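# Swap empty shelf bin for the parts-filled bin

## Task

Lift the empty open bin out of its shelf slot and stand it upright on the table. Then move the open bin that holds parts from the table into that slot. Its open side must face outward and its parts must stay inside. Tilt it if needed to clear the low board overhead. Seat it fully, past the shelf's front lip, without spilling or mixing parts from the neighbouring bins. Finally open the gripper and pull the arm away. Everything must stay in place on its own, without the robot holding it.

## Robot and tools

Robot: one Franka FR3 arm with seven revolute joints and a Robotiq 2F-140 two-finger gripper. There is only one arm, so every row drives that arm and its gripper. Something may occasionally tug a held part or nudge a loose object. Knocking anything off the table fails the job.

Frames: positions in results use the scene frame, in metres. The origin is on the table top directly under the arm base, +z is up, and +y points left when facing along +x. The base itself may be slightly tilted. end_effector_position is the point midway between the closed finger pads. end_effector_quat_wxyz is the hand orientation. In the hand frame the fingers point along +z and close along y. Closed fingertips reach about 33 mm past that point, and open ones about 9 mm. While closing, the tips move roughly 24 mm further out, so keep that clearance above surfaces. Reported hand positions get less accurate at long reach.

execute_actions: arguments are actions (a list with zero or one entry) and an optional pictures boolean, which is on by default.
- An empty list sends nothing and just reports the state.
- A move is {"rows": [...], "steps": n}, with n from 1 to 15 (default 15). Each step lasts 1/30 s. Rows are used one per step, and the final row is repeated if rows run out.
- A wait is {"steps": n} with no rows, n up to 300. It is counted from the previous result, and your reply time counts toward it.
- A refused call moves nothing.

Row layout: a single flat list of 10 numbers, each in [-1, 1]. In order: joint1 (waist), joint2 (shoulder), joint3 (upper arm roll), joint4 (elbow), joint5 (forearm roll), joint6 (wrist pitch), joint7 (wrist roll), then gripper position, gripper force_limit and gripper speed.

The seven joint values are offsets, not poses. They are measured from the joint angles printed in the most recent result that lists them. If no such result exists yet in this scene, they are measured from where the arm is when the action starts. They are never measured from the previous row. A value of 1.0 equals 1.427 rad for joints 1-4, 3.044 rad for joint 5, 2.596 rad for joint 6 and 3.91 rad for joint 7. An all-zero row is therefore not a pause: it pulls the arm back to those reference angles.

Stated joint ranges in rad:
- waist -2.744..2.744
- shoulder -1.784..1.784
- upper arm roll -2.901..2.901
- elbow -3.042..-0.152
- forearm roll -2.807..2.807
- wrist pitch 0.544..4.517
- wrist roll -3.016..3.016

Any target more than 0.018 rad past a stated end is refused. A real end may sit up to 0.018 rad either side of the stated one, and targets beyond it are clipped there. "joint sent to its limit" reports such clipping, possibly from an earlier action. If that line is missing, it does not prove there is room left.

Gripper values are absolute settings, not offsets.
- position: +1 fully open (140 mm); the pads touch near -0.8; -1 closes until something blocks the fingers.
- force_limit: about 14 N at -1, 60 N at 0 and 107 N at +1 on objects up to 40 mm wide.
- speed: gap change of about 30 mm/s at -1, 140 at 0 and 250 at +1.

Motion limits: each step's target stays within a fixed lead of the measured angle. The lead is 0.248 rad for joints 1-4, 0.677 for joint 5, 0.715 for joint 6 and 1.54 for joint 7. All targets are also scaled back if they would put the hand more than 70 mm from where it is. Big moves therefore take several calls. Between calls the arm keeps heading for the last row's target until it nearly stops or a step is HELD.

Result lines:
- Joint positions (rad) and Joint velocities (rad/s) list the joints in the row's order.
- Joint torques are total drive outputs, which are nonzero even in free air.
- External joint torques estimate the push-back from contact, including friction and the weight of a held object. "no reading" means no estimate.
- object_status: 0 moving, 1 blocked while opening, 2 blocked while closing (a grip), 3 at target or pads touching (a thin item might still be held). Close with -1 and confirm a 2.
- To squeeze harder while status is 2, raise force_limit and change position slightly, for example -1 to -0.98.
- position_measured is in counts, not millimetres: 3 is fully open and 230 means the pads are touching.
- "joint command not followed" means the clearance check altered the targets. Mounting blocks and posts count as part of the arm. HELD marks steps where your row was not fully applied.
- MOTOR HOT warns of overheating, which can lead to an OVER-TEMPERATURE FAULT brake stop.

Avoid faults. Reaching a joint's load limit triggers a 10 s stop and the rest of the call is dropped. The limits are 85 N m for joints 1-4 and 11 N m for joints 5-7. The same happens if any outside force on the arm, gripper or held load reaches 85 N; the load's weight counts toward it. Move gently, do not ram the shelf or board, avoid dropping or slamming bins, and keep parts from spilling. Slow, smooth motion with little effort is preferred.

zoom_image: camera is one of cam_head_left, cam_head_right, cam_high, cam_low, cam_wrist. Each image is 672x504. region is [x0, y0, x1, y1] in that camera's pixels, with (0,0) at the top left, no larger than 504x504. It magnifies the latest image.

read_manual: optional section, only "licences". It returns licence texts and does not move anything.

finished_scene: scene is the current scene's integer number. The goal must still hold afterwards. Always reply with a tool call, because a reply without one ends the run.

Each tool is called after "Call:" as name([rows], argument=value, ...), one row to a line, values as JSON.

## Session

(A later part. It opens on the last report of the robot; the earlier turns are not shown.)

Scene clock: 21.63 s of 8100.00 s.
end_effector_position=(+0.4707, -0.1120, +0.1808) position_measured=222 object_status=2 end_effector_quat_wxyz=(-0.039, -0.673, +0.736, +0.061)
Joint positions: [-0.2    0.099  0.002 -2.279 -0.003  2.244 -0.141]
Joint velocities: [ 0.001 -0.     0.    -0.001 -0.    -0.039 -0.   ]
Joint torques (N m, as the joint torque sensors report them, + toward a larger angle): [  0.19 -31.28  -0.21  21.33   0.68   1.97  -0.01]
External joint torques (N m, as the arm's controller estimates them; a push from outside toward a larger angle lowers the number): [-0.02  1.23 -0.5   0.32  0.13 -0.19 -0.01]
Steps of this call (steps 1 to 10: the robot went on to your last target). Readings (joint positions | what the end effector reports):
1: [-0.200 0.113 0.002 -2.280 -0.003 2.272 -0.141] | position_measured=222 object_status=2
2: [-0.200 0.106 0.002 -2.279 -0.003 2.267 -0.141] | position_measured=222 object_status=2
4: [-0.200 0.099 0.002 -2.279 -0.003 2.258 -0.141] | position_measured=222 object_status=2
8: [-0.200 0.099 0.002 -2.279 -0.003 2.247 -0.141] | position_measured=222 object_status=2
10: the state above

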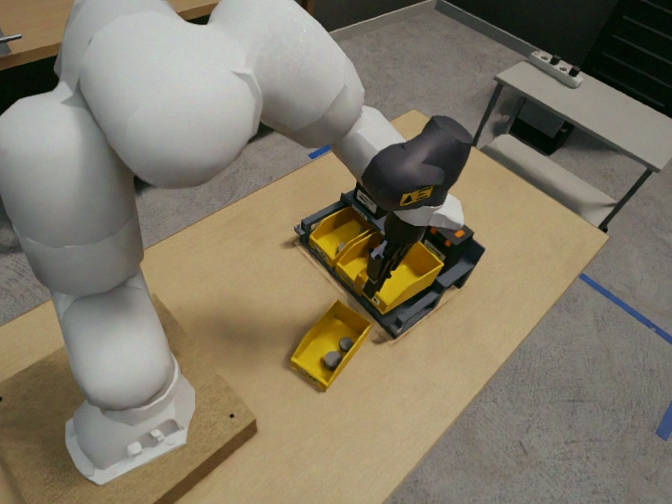

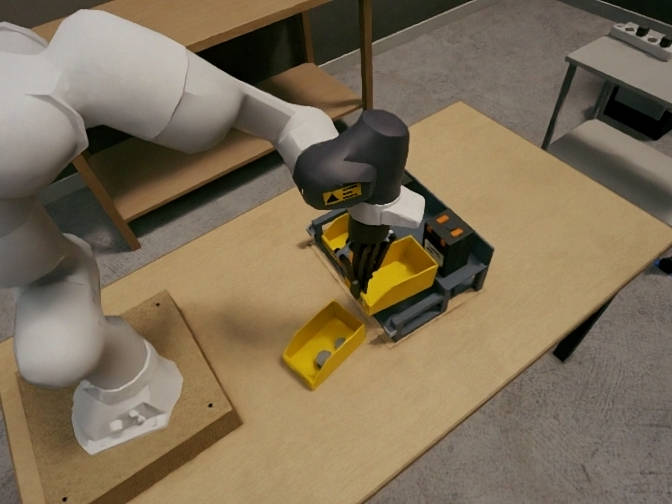

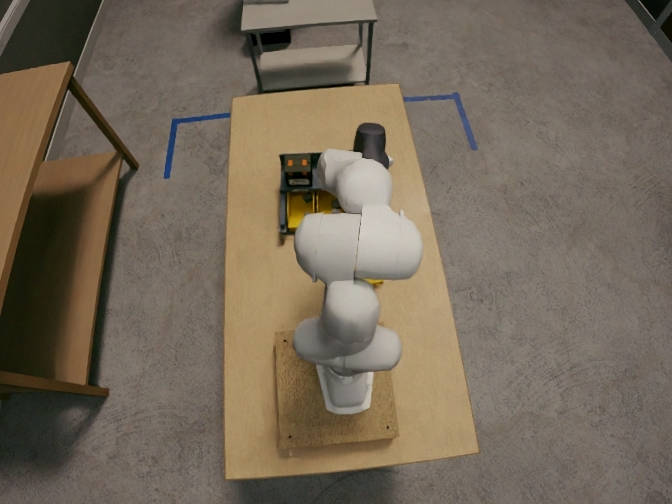

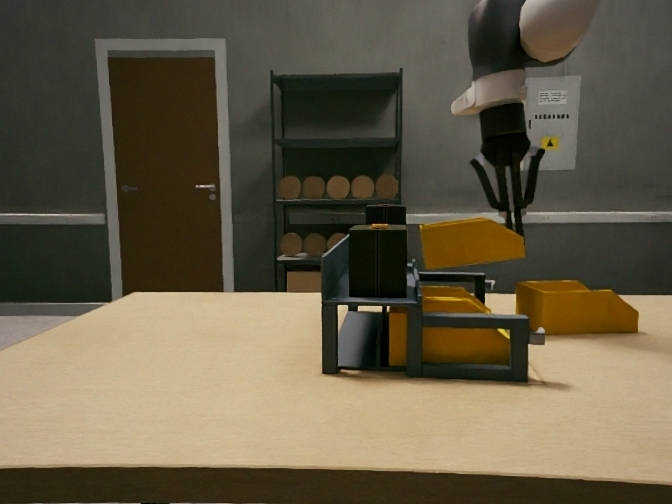

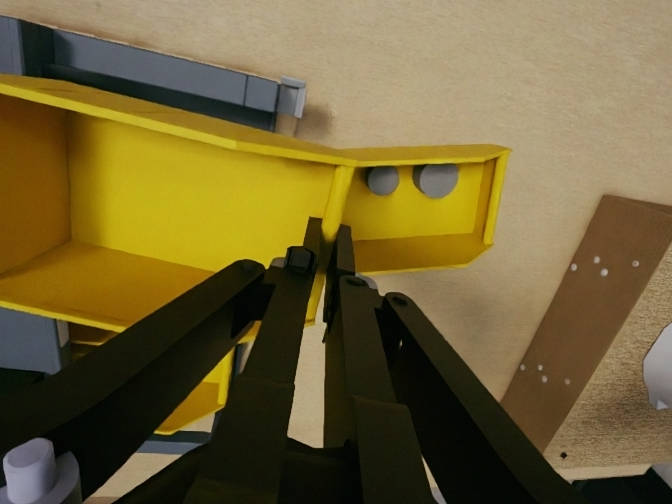

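Call:
execute_actions([
  {"rows":[[0,-0.1,0,-0.13,0,0.02,0.03,-1,0.5,-0.2],[0,-0.1,0,-0.13,0,0.02,0.03,-1,0.5,-0.2],[0,-0.1,0,-0.13,0,0.02,0.03,-1,0.5,-0.2],[0,-0.1,0,-0.13,0,0.02,0.03,-1,0.5,-0.2],[0.526,-0.271,0,-0.358,0,0.099,0.168,-1,0.5,-0.2]]},
], pictures=false)

Call:
execute_actions([
  {"steps":30},
], pictures=false)

Call:
execute_actions([
  {"rows":[[0,0.09,0,-0.003,0,0.08,0,-1,0.5,-0.2],[0,0.09,0,-0.003,0,0.08,0,-1,0.5,-0.2],[0,0.09,0,-0.003,0,0.08,0,-1,0.5,-0.2],[0,0.09,0,-0.003,0,0.08,0,-1,0.5,-0.2],[0,0.09,0,-0.003,0,0.08,0,-1,0.5,-0.2],[0,0.18,0,-0.006,0,0.13,0,-1,0.5,-0.2],[0,0.18,0,-0.006,0,0.13,0,-1,0.5,-0.2],[0,0.18,0,-0.006,0,0.13,0,-1,0.5,-0.2],[0,0.18,0,-0.006,0,0.13,0,-1,0.5,-0.2],[0,0.18,0,-0.006,0,0.166,0,-1,0.5,-0.2],[0,0.24,0,-0.009,0,0.166,0,-1,0.5,-0.2],[0,0.24,0,-0.009,0,0.166,0,-1,0.5,-0.2],[0,0.24,0,-0.009,0,0.166,0,-1,0.5,-0.2],[0,0.24,0,-0.009,0,0.166,0,-1,0.5,-0.2],[0,0.284,0,-0.009,0,0.166,0,-1,0.5,-0.2]]},
], pictures=false)

Call:
execute_actions([
  {"steps":15},
])

Call:
zoom_image(camera="cam_low", region=[520,300,672,430])

Scene clock: 26.67 s of 8100.00 s.
end_effector_position=(+0.3452, +0.1182, +0.1723) position_measured=222 object_status=2 end_effector_quat_wxyz=(+0.024, +0.741, -0.671, -0.018)
Joint positions: [ 0.365 -0.267  0.001 -2.763 -0.002  2.443  0.237]
Joint velocities: [ 1.711 -0.137  0.094 -0.229  0.001  0.242  0.679]
Joint torques (N m, as the joint torque sensors report them, + toward a larger angle): [ -5.05 -20.42  -5.56  18.6    0.41   3.04   0.29]
External joint torques (N m, as the arm's controller estimates them; a push from outside toward a larger angle lowers the number): [ 0.54 -2.22 -1.19 -1.3  -0.07  0.76  0.24]
Steps of this call (steps 1 to 30: the robot went on to your last target; steps 31 to 90: nothing new was sent; then 1.53 s passed at rest; steps 91 to 105: all 15 steps of this action). Readings (joint positions | what the end effector reports):
91: [-0.200 0.072 0.001 -2.319 -0.002 2.254 -0.132] | position_measured=222 object_status=2
92: [-0.200 0.033 0.001 -2.371 -0.002 2.258 -0.121] | position_measured=222 object_status=2
94: [-0.200 -0.012 0.001 -2.427 -0.002 2.266 -0.103] | position_measured=222 object_status=2
98: [-0.035 -0.169 -0.011 -2.607 -0.002 2.354 0.037] | position_measured=222 object_status=2
105: the state above

Scene clock: 27.67 s of 8100.00 s.
end_effector_position=(+0.3229, +0.1826, +0.1735) position_measured=222 object_status=2 end_effector_quat_wxyz=(+0.005, +0.714, -0.700, -0.006)
Joint positions: [ 0.549 -0.284  0.003 -2.789 -0.002  2.497  0.499]
Joint velocities: [-0.001  0.001 -0.001 -0.002 -0.     0.001  0.034]
Joint torques (N m, as the joint torque sensors report them, + toward a larger angle): [  1.97 -18.53  -1.63  19.92   0.38   3.21   0.17]
External joint torques (N m, as the arm's controller estimates them; a push from outside toward a larger angle lowers the number): [ 1.85 -1.04 -1.54  0.37 -0.08  0.8   0.17]
Steps of this call (steps 1 to 30: the robot went on to your last target). Readings (joint positions | what the end effector reports):
1: [0.424 -0.272 0.002 -2.770 -0.002 2.452 0.264] | position_measured=222 object_status=2
2: [0.471 -0.276 0.007 -2.777 -0.002 2.460 0.289] | position_measured=222 object_status=2
4: [0.522 -0.281 0.011 -2.784 -0.002 2.472 0.332] | position_measured=222 object_status=2
8: [0.546 -0.284 0.007 -2.788 -0.002 2.486 0.395] | position_measured=222 object_status=2
30: the state above

Scene clock: 28.17 s of 8100.00 s.
end_effector_position=(+0.3280, +0.1874, +0.0736) position_measured=222 object_status=2 end_effector_quat_wxyz=(-0.004, +0.714, -0.700, -0.005)
Joint positions: [ 0.549  0.056  0.003 -2.801 -0.002  2.866  0.5  ]
Joint velocities: [ 0.001  0.659  0.001  0.058 -0.001  0.409  0.   ]
Joint torques (N m, as the joint torque sensors report them, + toward a larger angle): [  0.49 -17.23  -0.75  11.79   0.12   1.87  -0.07]
External joint torques (N m, as the arm's controller estimates them; a push from outside toward a larger angle lowers the number): [ 0.36  1.27 -0.9   2.56 -0.17  0.75 -0.06]
Steps of this call (steps 1 to 15: all 15 steps of this action). Readings (joint positions | what the end effector reports):
1: [0.549 -0.266 0.003 -2.787 -0.002 2.528 0.500] | position_measured=222 object_status=2
2: [0.549 -0.232 0.003 -2.786 -0.002 2.562 0.500] | position_measured=222 object_status=2
4: [0.549 -0.183 0.003 -2.791 -0.002 2.606 0.500] | position_measured=222 object_status=2
8: [0.549 -0.077 0.003 -2.794 -0.002 2.715 0.500] | position_measured=222 object_status=2
15: the state above

Scene clock: 28.67 s of 8100.00 s.
end_effector_position=(+0.3214, +0.1840, +0.0542) position_measured=222 object_status=2 end_effector_quat_wxyz=(+0.002, +0.714, -0.700, -0.006)
Joint positions: [ 0.549  0.119  0.003 -2.804 -0.002  2.921  0.5  ]
Joint velocities: [-0.    -0.001 -0.001 -0.001 -0.001  0.021  0.   ]
Joint torques (N m, as the joint torque sensors report them, + toward a larger angle): [  0.62 -22.24  -0.19  13.92   0.17   3.26  -0.12]
External joint torques (N m, as the arm's controller estimates them; a push from outside toward a larger angle lowers the number): [ 0.34  2.44 -0.58  1.28  0.02  0.82 -0.12]
Steps of this call (steps 1 to 15: the robot went on to your last target). Readings (joint positions | what the end effector reports):
1: [0.549 0.078 0.003 -2.800 -0.002 2.877 0.500] | position_measured=222 object_status=2
2: [0.549 0.095 0.003 -2.801 -0.002 2.885 0.500] | position_measured=222 object_status=2
4: [0.549 0.113 0.003 -2.804 -0.002 2.896 0.500] | position_measured=222 object_status=2
8: [0.549 0.119 0.003 -2.804 -0.002 2.911 0.500] | position_measured=222 object_status=2
15: the state above

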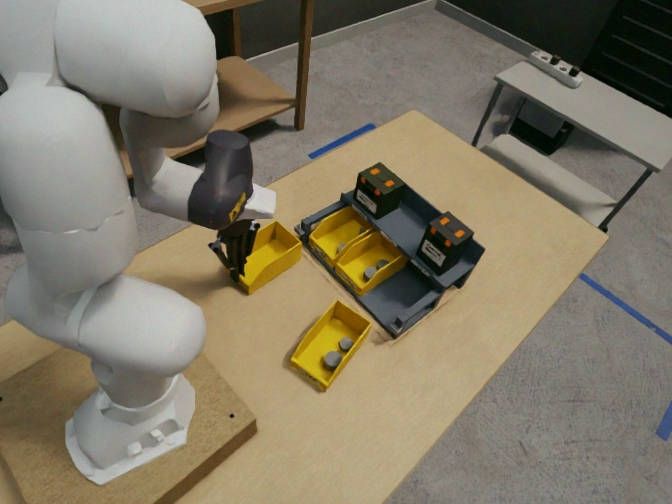

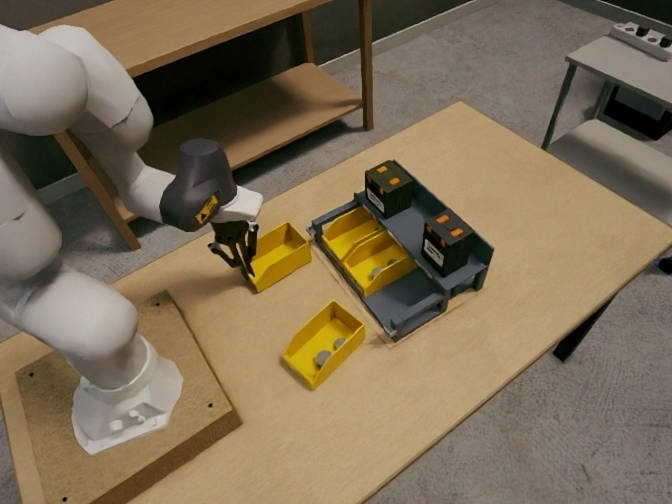

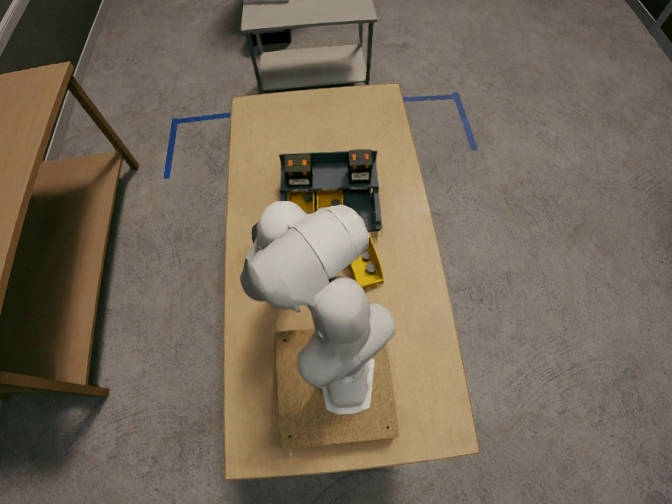

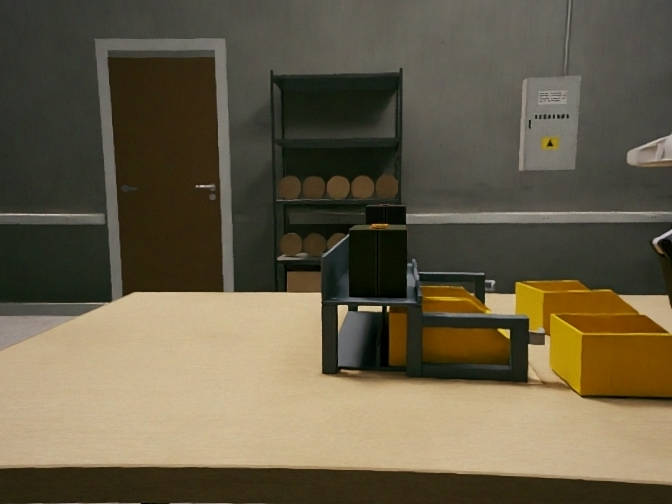

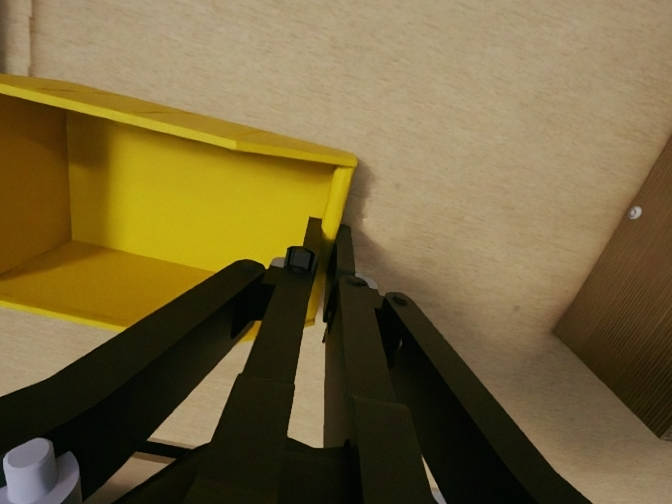

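Region (520, 300, 672, 430) of cam_low's 672x504 image, scaled by 3.316, with more detail than that image has; it fills the top 431 rows of this view, and the rest is white.

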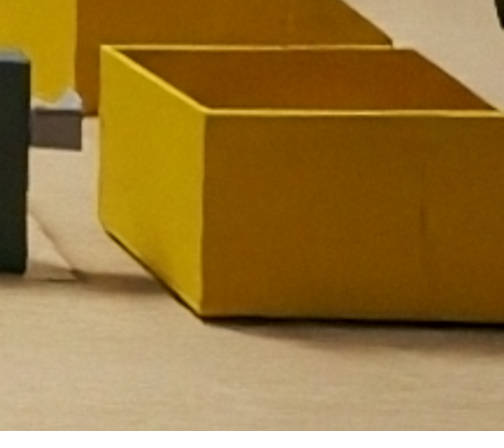

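Call:
execute_actions([
  {"rows":[[0,0.011,0,0,0,0.007,0,-1,0.5,-0.2],[0,0.011,0,0,0,0.007,0,-1,0.5,-0.2],[0,0.011,0,0,0,0.007,0,-1,0.5,-0.2],[0,0.011,0,0,0,0.007,0,-1,0.5,-0.2],[0,0.011,0,0,0,0.007,0,-1,0.5,-0.2],[0,0.011,0,0,0,0.007,0,-1,0.5,-0.2],[0,0.011,0,0,0,0.007,0,-1,0.5,-0.2],[0,0.011,0,0,0,0.007,0,-0.2,0.5,0.2]]},
], pictures=false)

Call:
execute_actions([
  {"rows":[[0,-0.1,0,0,0,-0.06,0,-0.2,0.5,0],[0,-0.1,0,0,0,-0.06,0,-0.2,0.5,0],[0,-0.1,0,0,0,-0.06,0,-0.2,0.5,0],[0,-0.1,0,0,0,-0.06,0,-0.2,0.5,0],[0,-0.19,0,0,0,-0.1,0,-0.2,0.5,0],[0,-0.19,0,0,0,-0.1,0,-0.2,0.5,0],[0,-0.19,0,0,0,-0.1,0,-0.2,0.5,0],[0,-0.19,0,0,0,-0.1,0,-0.2,0.5,0],[0,-0.19,0,0,0,-0.1,0,-0.2,0.5,0],[0,-0.19,0,0,0,-0.1,0,-0.2,0.5,0],[-0.65,-0.304,0,-0.14,0,-0.089,-0.279,-0.2,0.5,0]]},
], pictures=false)

Call:
execute_actions([
  {"steps":55},
])

Scene clock: 34.03 s of 8100.00 s.
end_effector_position=(+0.3211, +0.1839, +0.0504) position_measured=162 object_status=0 end_effector_quat_wxyz=(+0.001, +0.714, -0.700, -0.006)
Joint positions: [ 0.549  0.133  0.003 -2.804 -0.002  2.935  0.5  ]
Joint velocities: [ 0.001  0.001  0.    -0.001  0.001  0.006  0.002]
Joint torques (N m, as the joint torque sensors report them, + toward a larger angle): [  0.18 -22.03  -0.35  12.01   0.19   2.93  -0.04]
External joint torques (N m, as the arm's controller estimates them; a push from outside toward a larger angle lowers the number): [-0.2   2.8  -0.83 -0.39  0.06  0.48 -0.04]
Steps of this call (steps 1 to 15: the robot went on to your last target; steps 16 to 90: nothing new was sent; then 1.87 s passed at rest; steps 91 to 105: all 15 steps of this action). Readings (joint positions | what the end effector reports):
91: [0.549 0.121 0.003 -2.804 -0.002 2.926 0.500] | position_measured=222 object_status=2
92: [0.549 0.125 0.003 -2.804 -0.002 2.928 0.500] | position_measured=222 object_status=2
94: [0.549 0.131 0.003 -2.804 -0.002 2.930 0.500] | position_measured=222 object_status=2
98: [0.549 0.133 0.003 -2.804 -0.002 2.933 0.500] | position_measured=222 object_status=0
105: the state above

Scene clock: 34.53 s of 8100.00 s.
end_effector_position=(+0.3310, +0.1027, +0.1278) position_measured=154 object_status=3 end_effector_quat_wxyz=(-0.015, +0.743, -0.669, +0.005)
Joint positions: [ 0.329 -0.242  0.009 -2.93  -0.003  2.724  0.202]
Joint velocities: [-1.606 -0.479 -0.123 -0.595 -0.    -0.08  -1.823]
Joint torques (N m, as the joint torque sensors report them, + toward a larger angle): [  4.23 -13.83   3.38  19.17   0.59   2.58  -0.65]
External joint torques (N m, as the arm's controller estimates them; a push from outside toward a larger angle lowers the number): [-0.64  0.15 -0.13 -0.07  0.1  -0.26 -0.65]
Steps of this call (steps 1 to 15: all 15 steps of this action). Readings (joint positions | what the end effector reports):
1: [0.549 0.113 0.003 -2.808 -0.002 2.910 0.500] | position_measured=156 object_status=0
2: [0.549 0.076 0.003 -2.810 -0.002 2.884 0.500] | position_measured=154 object_status=0
4: [0.549 0.022 0.003 -2.804 -0.002 2.853 0.500] | position_measured=154 object_status=0
8: [0.549 -0.109 0.003 -2.801 -0.002 2.760 0.500] | position_measured=154 object_status=3
15: the state above

Scene clock: 36.37 s of 8100.00 s.
end_effector_position=(+0.2872, -0.1247, +0.1193) position_measured=154 object_status=3 end_effector_quat_wxyz=(+0.000, +0.767, -0.642, -0.004)
Joint positions: [-0.377 -0.298  0.002 -3.001 -0.002  2.707 -0.583]
Joint velocities: [ 0.001  0.001  0.001 -0.002 -0.    -0.001 -0.008]
Joint torques (N m, as the joint torque sensors report them, + toward a larger angle): [ -1.08 -15.15   0.38  17.02   0.31   2.16  -0.32]
External joint torques (N m, as the arm's controller estimates them; a push from outside toward a larger angle lowers the number): [-1.14 -0.85  0.58  0.46 -0.02 -0.33 -0.32]
Steps of this call (steps 1 to 55: the robot went on to your last target). Readings (joint positions | what the end effector reports):
1: [0.270 -0.257 0.008 -2.948 -0.003 2.722 0.140] | position_measured=154 object_status=3
2: [0.208 -0.268 0.007 -2.962 -0.003 2.720 0.080] | position_measured=154 object_status=3
4: [0.077 -0.283 0.005 -2.980 -0.003 2.716 -0.031] | position_measured=154 object_status=3
8: [-0.198 -0.294 0.003 -2.994 -0.003 2.713 -0.208] | position_measured=154 object_status=3
55: the state above

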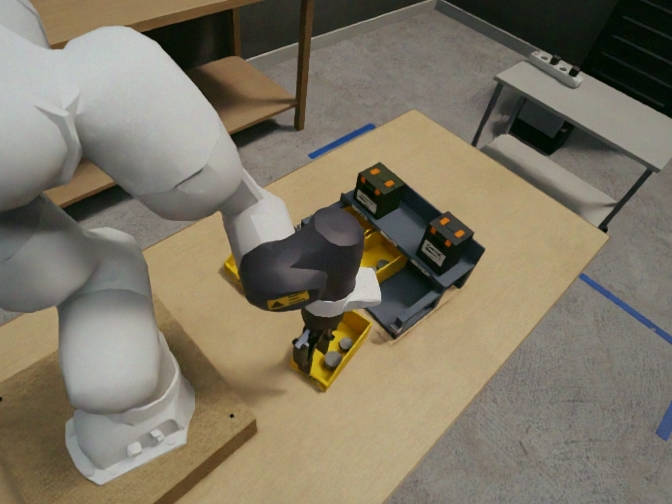

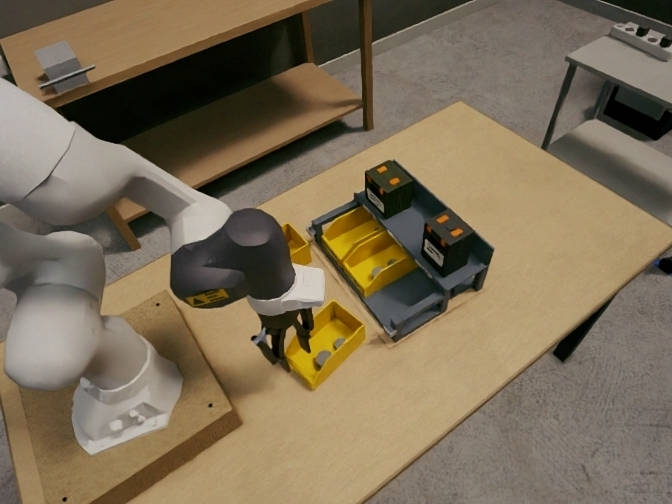

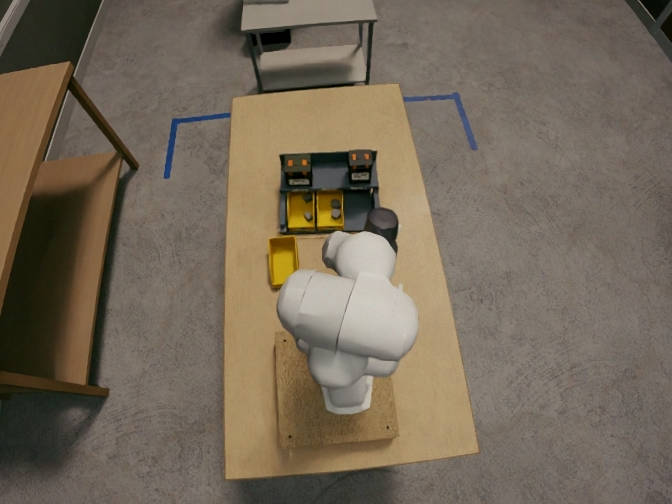

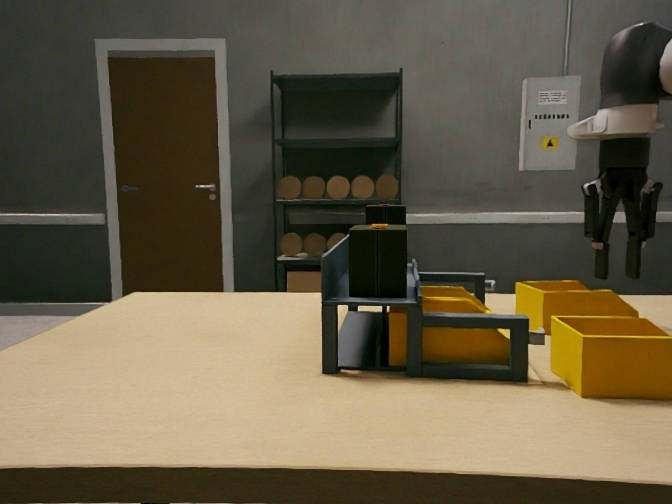

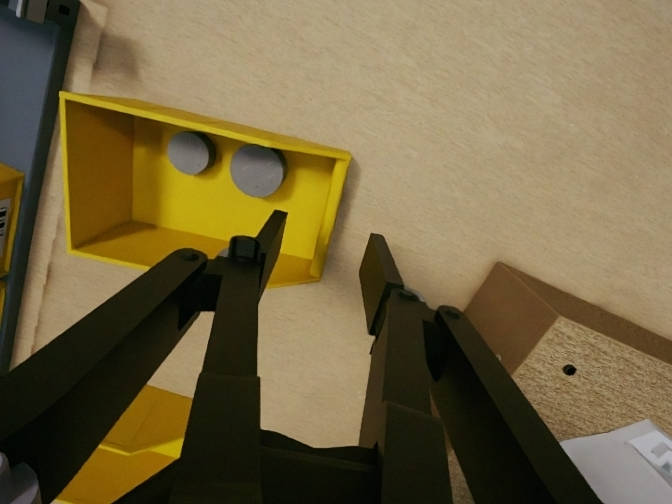

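Call:
execute_actions([
  {"rows":[[0.004,0.04,0,-0.01,0,0.03,0,-0.4,0.5,0],[0.004,0.04,0,-0.01,0,0.03,0,-0.4,0.5,0],[0.004,0.04,0,-0.01,0,0.03,0,-0.4,0.5,0],[0.004,0.04,0,-0.01,0,0.03,0,-0.4,0.5,0],[0.004,0.09,0,-0.01,0,0.06,0,-0.4,0.5,0],[0.004,0.09,0,-0.01,0,0.06,0,-0.4,0.5,0],[0.004,0.09,0,-0.01,0,0.06,0,-0.4,0.5,0],[0.004,0.09,0,-0.01,0,0.06,0,-0.4,0.5,0],[0.004,0.132,0,-0.01,0,0.078,0,-0.4,0.5,0]]},
], pictures=false)

Call:
execute_actions([
  {"steps":15},
])

Scene clock: 39.53 s of 8100.00 s.
end_effector_position=(+0.2743, -0.1174, +0.0738) position_measured=179 object_status=3 end_effector_quat_wxyz=(+0.003, +0.769, -0.640, -0.016)
Joint positions: [-0.373 -0.114  0.002 -3.016 -0.002  2.881 -0.586]
Joint velocities: [-0.     0.037  0.     0.001  0.     0.157 -0.001]
Joint torques (N m, as the joint torque sensors report them, + toward a larger angle): [  0.74 -14.73  -0.65  13.71   0.17   3.06   0.05]
External joint torques (N m, as the arm's controller estimates them; a push from outside toward a larger angle lowers the number): [ 0.66  3.16 -0.63  0.37  0.01  0.57  0.05]
Steps of this call (steps 1 to 15: the robot went on to your last target; steps 16 to 80: nothing new was sent; steps 81 to 95: all 15 steps of this action). Readings (joint positions | what the end effector reports):
81: [-0.376 -0.290 0.002 -3.002 -0.002 2.719 -0.586] | position_measured=154 object_status=0
82: [-0.375 -0.275 0.002 -3.004 -0.002 2.731 -0.586] | position_measured=160 object_status=0
84: [-0.374 -0.254 0.002 -3.011 -0.002 2.747 -0.586] | position_measured=175 object_status=0
88: [-0.373 -0.187 0.002 -3.015 -0.002 2.807 -0.586] | position_measured=179 object_status=0
95: the state above

Scene clock: 40.03 s of 8100.00 s.
end_effector_position=(+0.2811, -0.1203, +0.0752) position_measured=179 object_status=3 end_effector_quat_wxyz=(-0.000, +0.769, -0.640, -0.005)
Joint positions: [-0.373 -0.112  0.002 -3.016 -0.002  2.906 -0.586]
Joint velocities: [-0.001 -0.001  0.     0.001 -0.     0.008 -0.   ]
Joint torques (N m, as the joint torque sensors report them, + toward a larger angle): [  1.21 -15.2   -1.04  13.95   0.13   3.03   0.04]
External joint torques (N m, as the arm's controller estimates them; a push from outside toward a larger angle lowers the number): [ 1.13  2.16 -1.02  0.87 -0.04  0.51  0.04]
Steps of this call (steps 1 to 15: the robot went on to your last target). Readings (joint positions | what the end effector reports):
1: [-0.373 -0.113 0.002 -3.016 -0.002 2.885 -0.586] | position_measured=179 object_status=3
2: [-0.373 -0.113 0.002 -3.016 -0.002 2.889 -0.586] | position_measured=179 object_status=3
4: [-0.373 -0.113 0.002 -3.016 -0.002 2.895 -0.586] | position_measured=179 object_status=3
8: [-0.373 -0.112 0.002 -3.016 -0.002 2.902 -0.586] | position_measured=179 object_status=3
15: the state above

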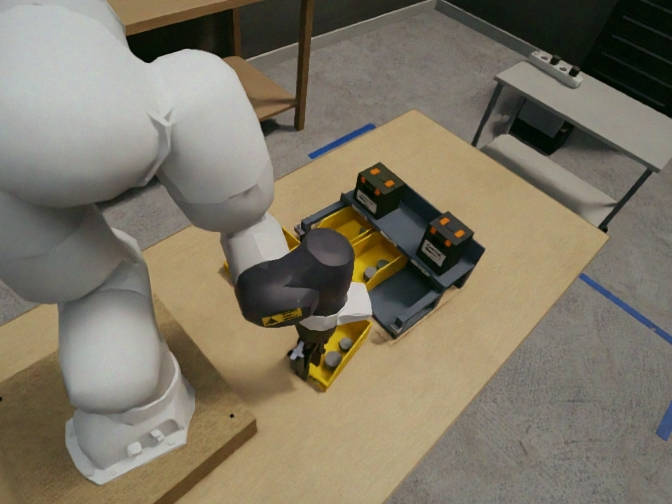

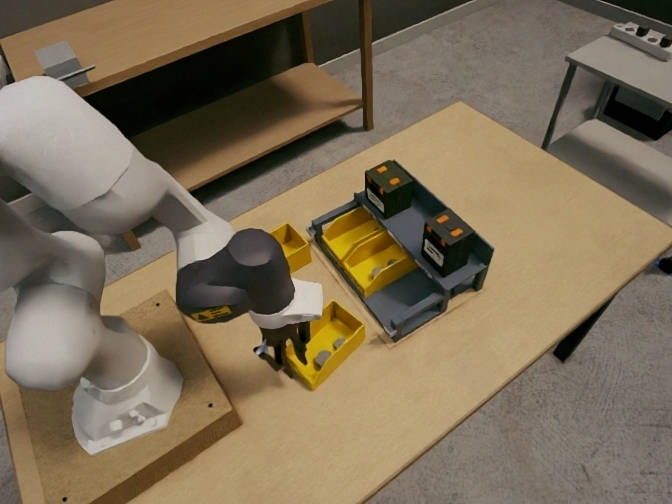

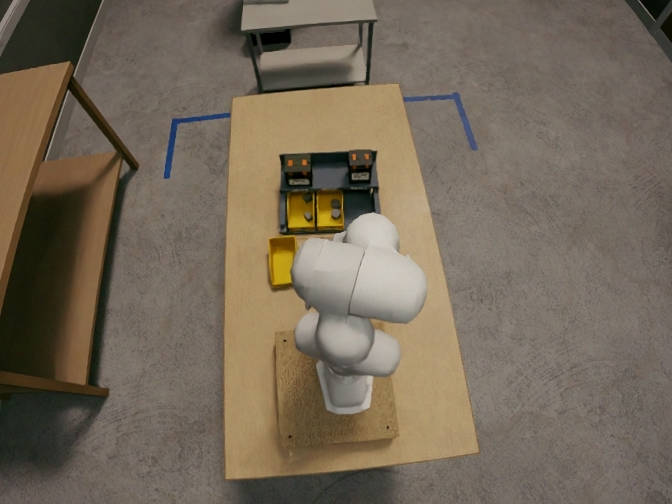

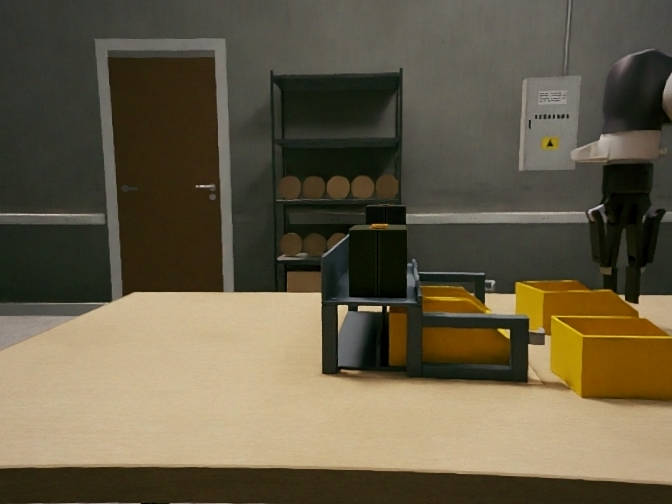

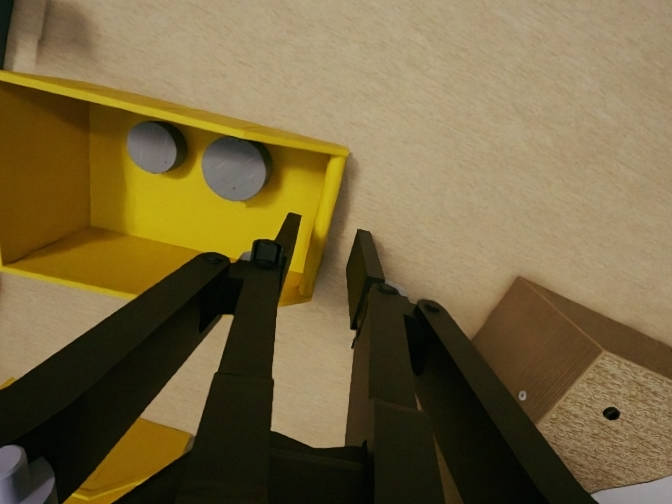

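Call:
execute_actions([
  {"rows":[[0,0.03,0,0.01,0,0.02,0,-0.4,0.5,0],[0,0.03,0,0.01,0,0.02,0,-0.4,0.5,0],[0,0.03,0,0.01,0,0.02,0,-0.4,0.5,0],[0,0.03,0,0.01,0,0.02,0,-0.4,0.5,0],[0,0.065,0,0.014,0,0.036,0,-0.4,0.5,0],[0,0.065,0,0.014,0,0.036,0,-0.4,0.5,0],[0,0.065,0,0.014,0,0.036,0,-0.4,0.5,0],[0,0.065,0,0.014,0,0.044,0,-0.4,0.5,0],[0,0.097,0,0.019,0,0.044,0,-0.4,0.5,0]]},
], pictures=false)

Call:
execute_actions([
  {"steps":12},
], pictures=false)

Call:
execute_actions([
  {"rows":[[0,0,0,0,0,0,0,-1,0.9,-0.3]]},
])

Scene clock: 43.17 s of 8100.00 s.
end_effector_position=(+0.2801, -0.1196, +0.0484) position_measured=179 object_status=3 end_effector_quat_wxyz=(+0.001, +0.769, -0.640, -0.010)
Joint positions: [-0.373  0.022  0.002 -2.992 -0.002  3.005 -0.586]
Joint velocities: [-0.     0.031 -0.     0.011 -0.     0.073  0.002]
Joint torques (N m, as the joint torque sensors report them, + toward a larger angle): [  1.28 -16.85  -1.38  14.37   0.06   3.12  -0.07]
External joint torques (N m, as the arm's controller estimates them; a push from outside toward a larger angle lowers the number): [ 1.18  3.48 -1.5   3.38 -0.01  0.59 -0.07]
Steps of this call (steps 1 to 15: the robot went on to your last target; steps 16 to 79: nothing new was sent; steps 80 to 94: all 15 steps of this action). Readings (joint positions | what the end effector reports):
80: [-0.373 -0.105 0.002 -3.013 -0.002 2.914 -0.586] | position_measured=179 object_status=3
81: [-0.373 -0.094 0.002 -3.009 -0.002 2.922 -0.586] | position_measured=179 object_status=3
83: [-0.373 -0.080 0.002 -3.006 -0.002 2.932 -0.586] | position_measured=179 object_status=3
87: [-0.373 -0.033 0.002 -3.000 -0.002 2.970 -0.586] | position_measured=179 object_status=3
94: the state above

Scene clock: 43.57 s of 8100.00 s.
end_effector_position=(+0.2839, -0.1212, +0.0493) position_measured=179 object_status=3 end_effector_quat_wxyz=(-0.000, +0.769, -0.640, -0.005)
Joint positions: [-0.373  0.023  0.002 -2.991 -0.002  3.016 -0.586]
Joint velocities: [-0.     0.    -0.001 -0.     0.001  0.007  0.   ]
Joint torques (N m, as the joint torque sensors report them, + toward a larger angle): [  0.37 -17.67  -0.16  12.     0.1    3.03  -0.04]
External joint torques (N m, as the arm's controller estimates them; a push from outside toward a larger angle lowers the number): [ 0.31  2.07 -0.25  1.26  0.01  0.55 -0.04]
Steps of this call (steps 1 to 12: the robot went on to your last target). Readings (joint positions | what the end effector reports):
1: [-0.373 0.023 0.002 -2.992 -0.002 3.007 -0.586] | position_measured=179 object_status=3
2: [-0.373 0.023 0.002 -2.991 -0.002 3.009 -0.586] | position_measured=179 object_status=3
4: [-0.373 0.023 0.002 -2.991 -0.002 3.012 -0.586] | position_measured=179 object_status=3
8: [-0.373 0.023 0.002 -2.991 -0.002 3.015 -0.586] | position_measured=179 object_status=3
12: the state above

Scene clock: 44.07 s of 8100.00 s.
end_effector_position=(+0.2841, -0.1213, +0.0495) position_measured=223 object_status=0 end_effector_quat_wxyz=(-0.000, +0.769, -0.640, -0.005)
Joint positions: [-0.373  0.023  0.002 -2.991 -0.002  3.016 -0.586]
Joint velocities: [ 0.     0.    -0.003  0.001  0.     0.001 -0.001]
Joint torques (N m, as the joint torque sensors report them, + toward a larger angle): [  0.02 -17.75  -0.07  11.33   0.13   2.63  -0.02]
External joint torques (N m, as the arm's controller estimates them; a push from outside toward a larger angle lowers the number): [ 0.    2.08 -0.12  0.46  0.03  0.12 -0.02]
Steps of this call (steps 1 to 15: all 15 steps of this action). Readings (joint positions | what the end effector reports):
1: [-0.373 0.023 0.002 -2.991 -0.002 3.016 -0.586] | position_measured=179 object_status=0
2: [-0.373 0.023 0.002 -2.991 -0.002 3.016 -0.586] | position_measured=183 object_status=0
4: [-0.373 0.023 0.002 -2.991 -0.002 3.016 -0.586] | position_measured=195 object_status=0
8: [-0.373 0.023 0.002 -2.991 -0.002 3.016 -0.586] | position_measured=218 object_status=0
15: the state above

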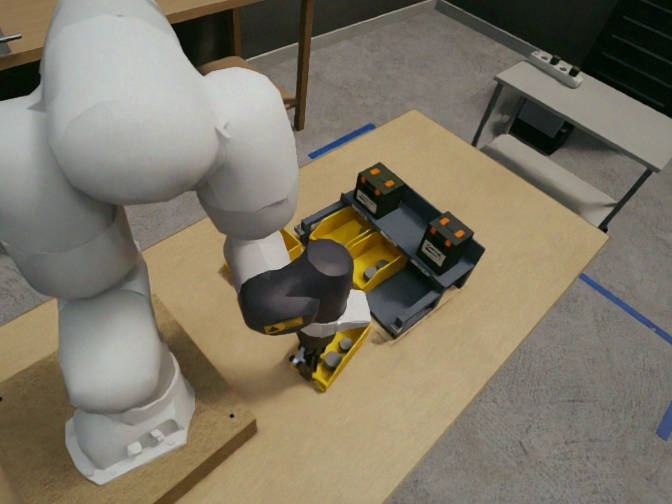

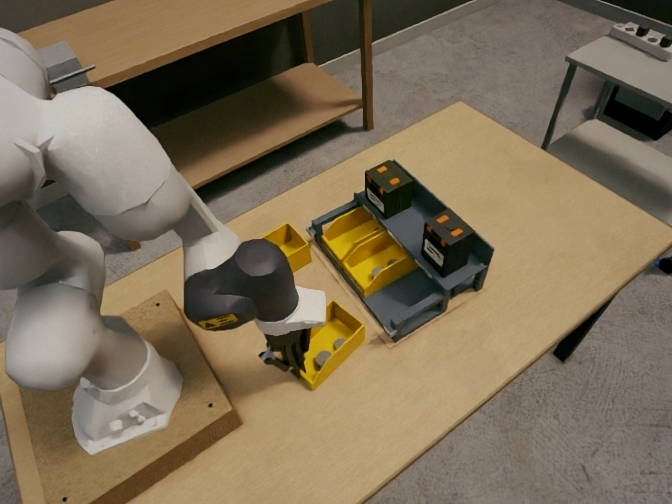

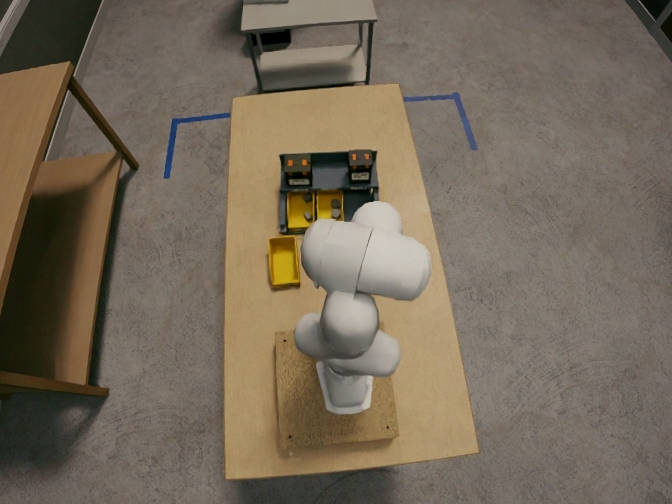

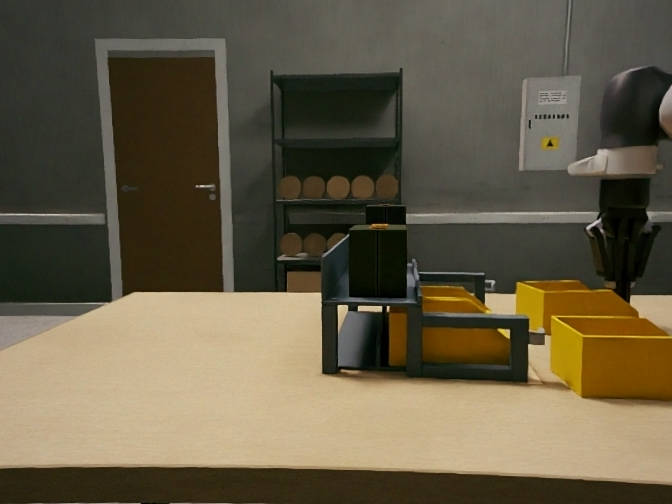

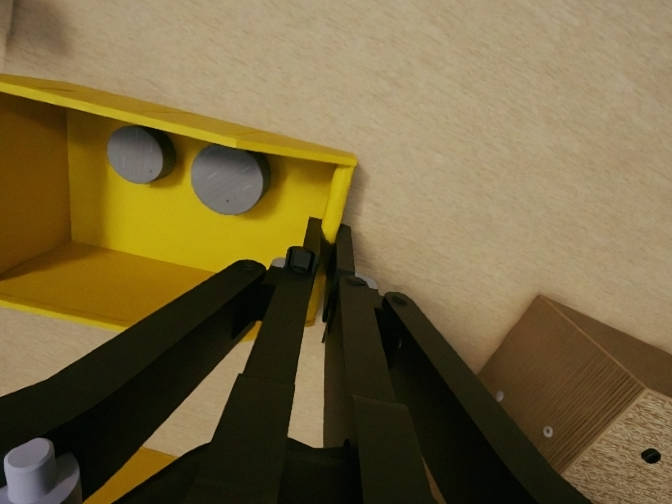

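Call:
execute_actions([
  {"rows":[[0,-0.04,0,0,0,-0.03,0,-1,0.9,-0.3],[0,-0.04,0,0,0,-0.03,0,-1,0.9,-0.3],[0,-0.04,0,0,0,-0.03,0,-1,0.9,-0.3],[0,-0.1,0,0,0,-0.08,0,-1,0.9,-0.3],[0,-0.1,0,0,0,-0.08,0,-1,0.9,-0.3],[0,-0.1,0,0,0,-0.08,0,-1,0.9,-0.3],[0,-0.17,0,0,0,-0.13,0.03,-1,0.9,-0.3],[0,-0.17,0,0,0,-0.13,0.03,-1,0.9,-0.3],[0,-0.17,0,0,0,-0.13,0.03,-1,0.9,-0.3],[0,-0.24,0,0,0,-0.177,0.07,-1,0.9,-0.3],[0,-0.24,0,0,0,-0.177,0.07,-1,0.9,-0.3],[0,-0.24,0,0,0,-0.177,0.07,-1,0.9,-0.3],[0,-0.315,0,0,0,-0.177,0.113,-1,0.9,-0.3]]},
], pictures=false)

Call:
execute_actions([
  {"steps":25},
], pictures=false)

Scene clock: 47.80 s of 8100.00 s.
end_effector_position=(+0.2906, -0.1249, +0.1393) position_measured=223 object_status=2 end_effector_quat_wxyz=(-0.001, +0.705, -0.709, -0.000)
Joint positions: [-0.373 -0.376  0.002 -2.994 -0.002  2.63  -0.398]
Joint velocities: [ 0.001 -0.737  0.001  0.06  -0.    -0.413  0.827]
Joint torques (N m, as the joint torque sensors report them, + toward a larger angle): [ 1.06 -7.39 -0.8  18.37  0.31  1.84  0.21]
External joint torques (N m, as the arm's controller estimates them; a push from outside toward a larger angle lowers the number): [ 1.12 -3.85 -0.38  5.02 -0.18  0.67  0.27]
Steps of this call (steps 1 to 15: the robot went on to your last target; steps 16 to 90: nothing new was sent; then 0.23 s passed at rest; steps 91 to 105: all 15 steps of this action). Readings (joint positions | what the end effector reports):
91: [-0.373 0.014 0.002 -2.992 -0.002 3.004 -0.586] | position_measured=223 object_status=2
92: [-0.373 -0.000 0.002 -2.992 -0.002 2.991 -0.586] | position_measured=223 object_status=2
94: [-0.373 -0.033 0.002 -2.993 -0.002 2.953 -0.586] | position_measured=223 object_status=2
98: [-0.373 -0.148 0.002 -2.994 -0.002 2.831 -0.565] | position_measured=223 object_status=2
105: the state above

Scene clock: 48.63 s of 8100.00 s.
end_effector_position=(+0.2812, -0.1210, +0.1476) position_measured=223 object_status=2 end_effector_quat_wxyz=(-0.006, -0.618, +0.786, +0.013)
Joint positions: [-0.373 -0.421  0.002 -2.992 -0.002  2.554 -0.166]
Joint velocities: [-0.001  0.     0.001  0.     0.001 -0.003  0.055]
Joint torques (N m, as the joint torque sensors report them, + toward a larger angle): [  0.31 -14.47  -1.12  20.03   0.39   2.93   0.04]
External joint torques (N m, as the arm's controller estimates them; a push from outside toward a larger angle lowers the number): [ 0.26 -2.43 -0.82  1.41 -0.04  0.5   0.04]
Steps of this call (steps 1 to 25: the robot went on to your last target). Readings (joint positions | what the end effector reports):
1: [-0.373 -0.396 0.002 -2.992 -0.002 2.618 -0.372] | position_measured=223 object_status=2
2: [-0.373 -0.408 0.002 -2.990 -0.002 2.608 -0.349] | position_measured=223 object_status=2
4: [-0.373 -0.418 0.002 -2.990 -0.002 2.592 -0.310] | position_measured=223 object_status=2
8: [-0.373 -0.421 0.002 -2.991 -0.002 2.571 -0.253] | position_measured=223 object_status=2
25: the state above


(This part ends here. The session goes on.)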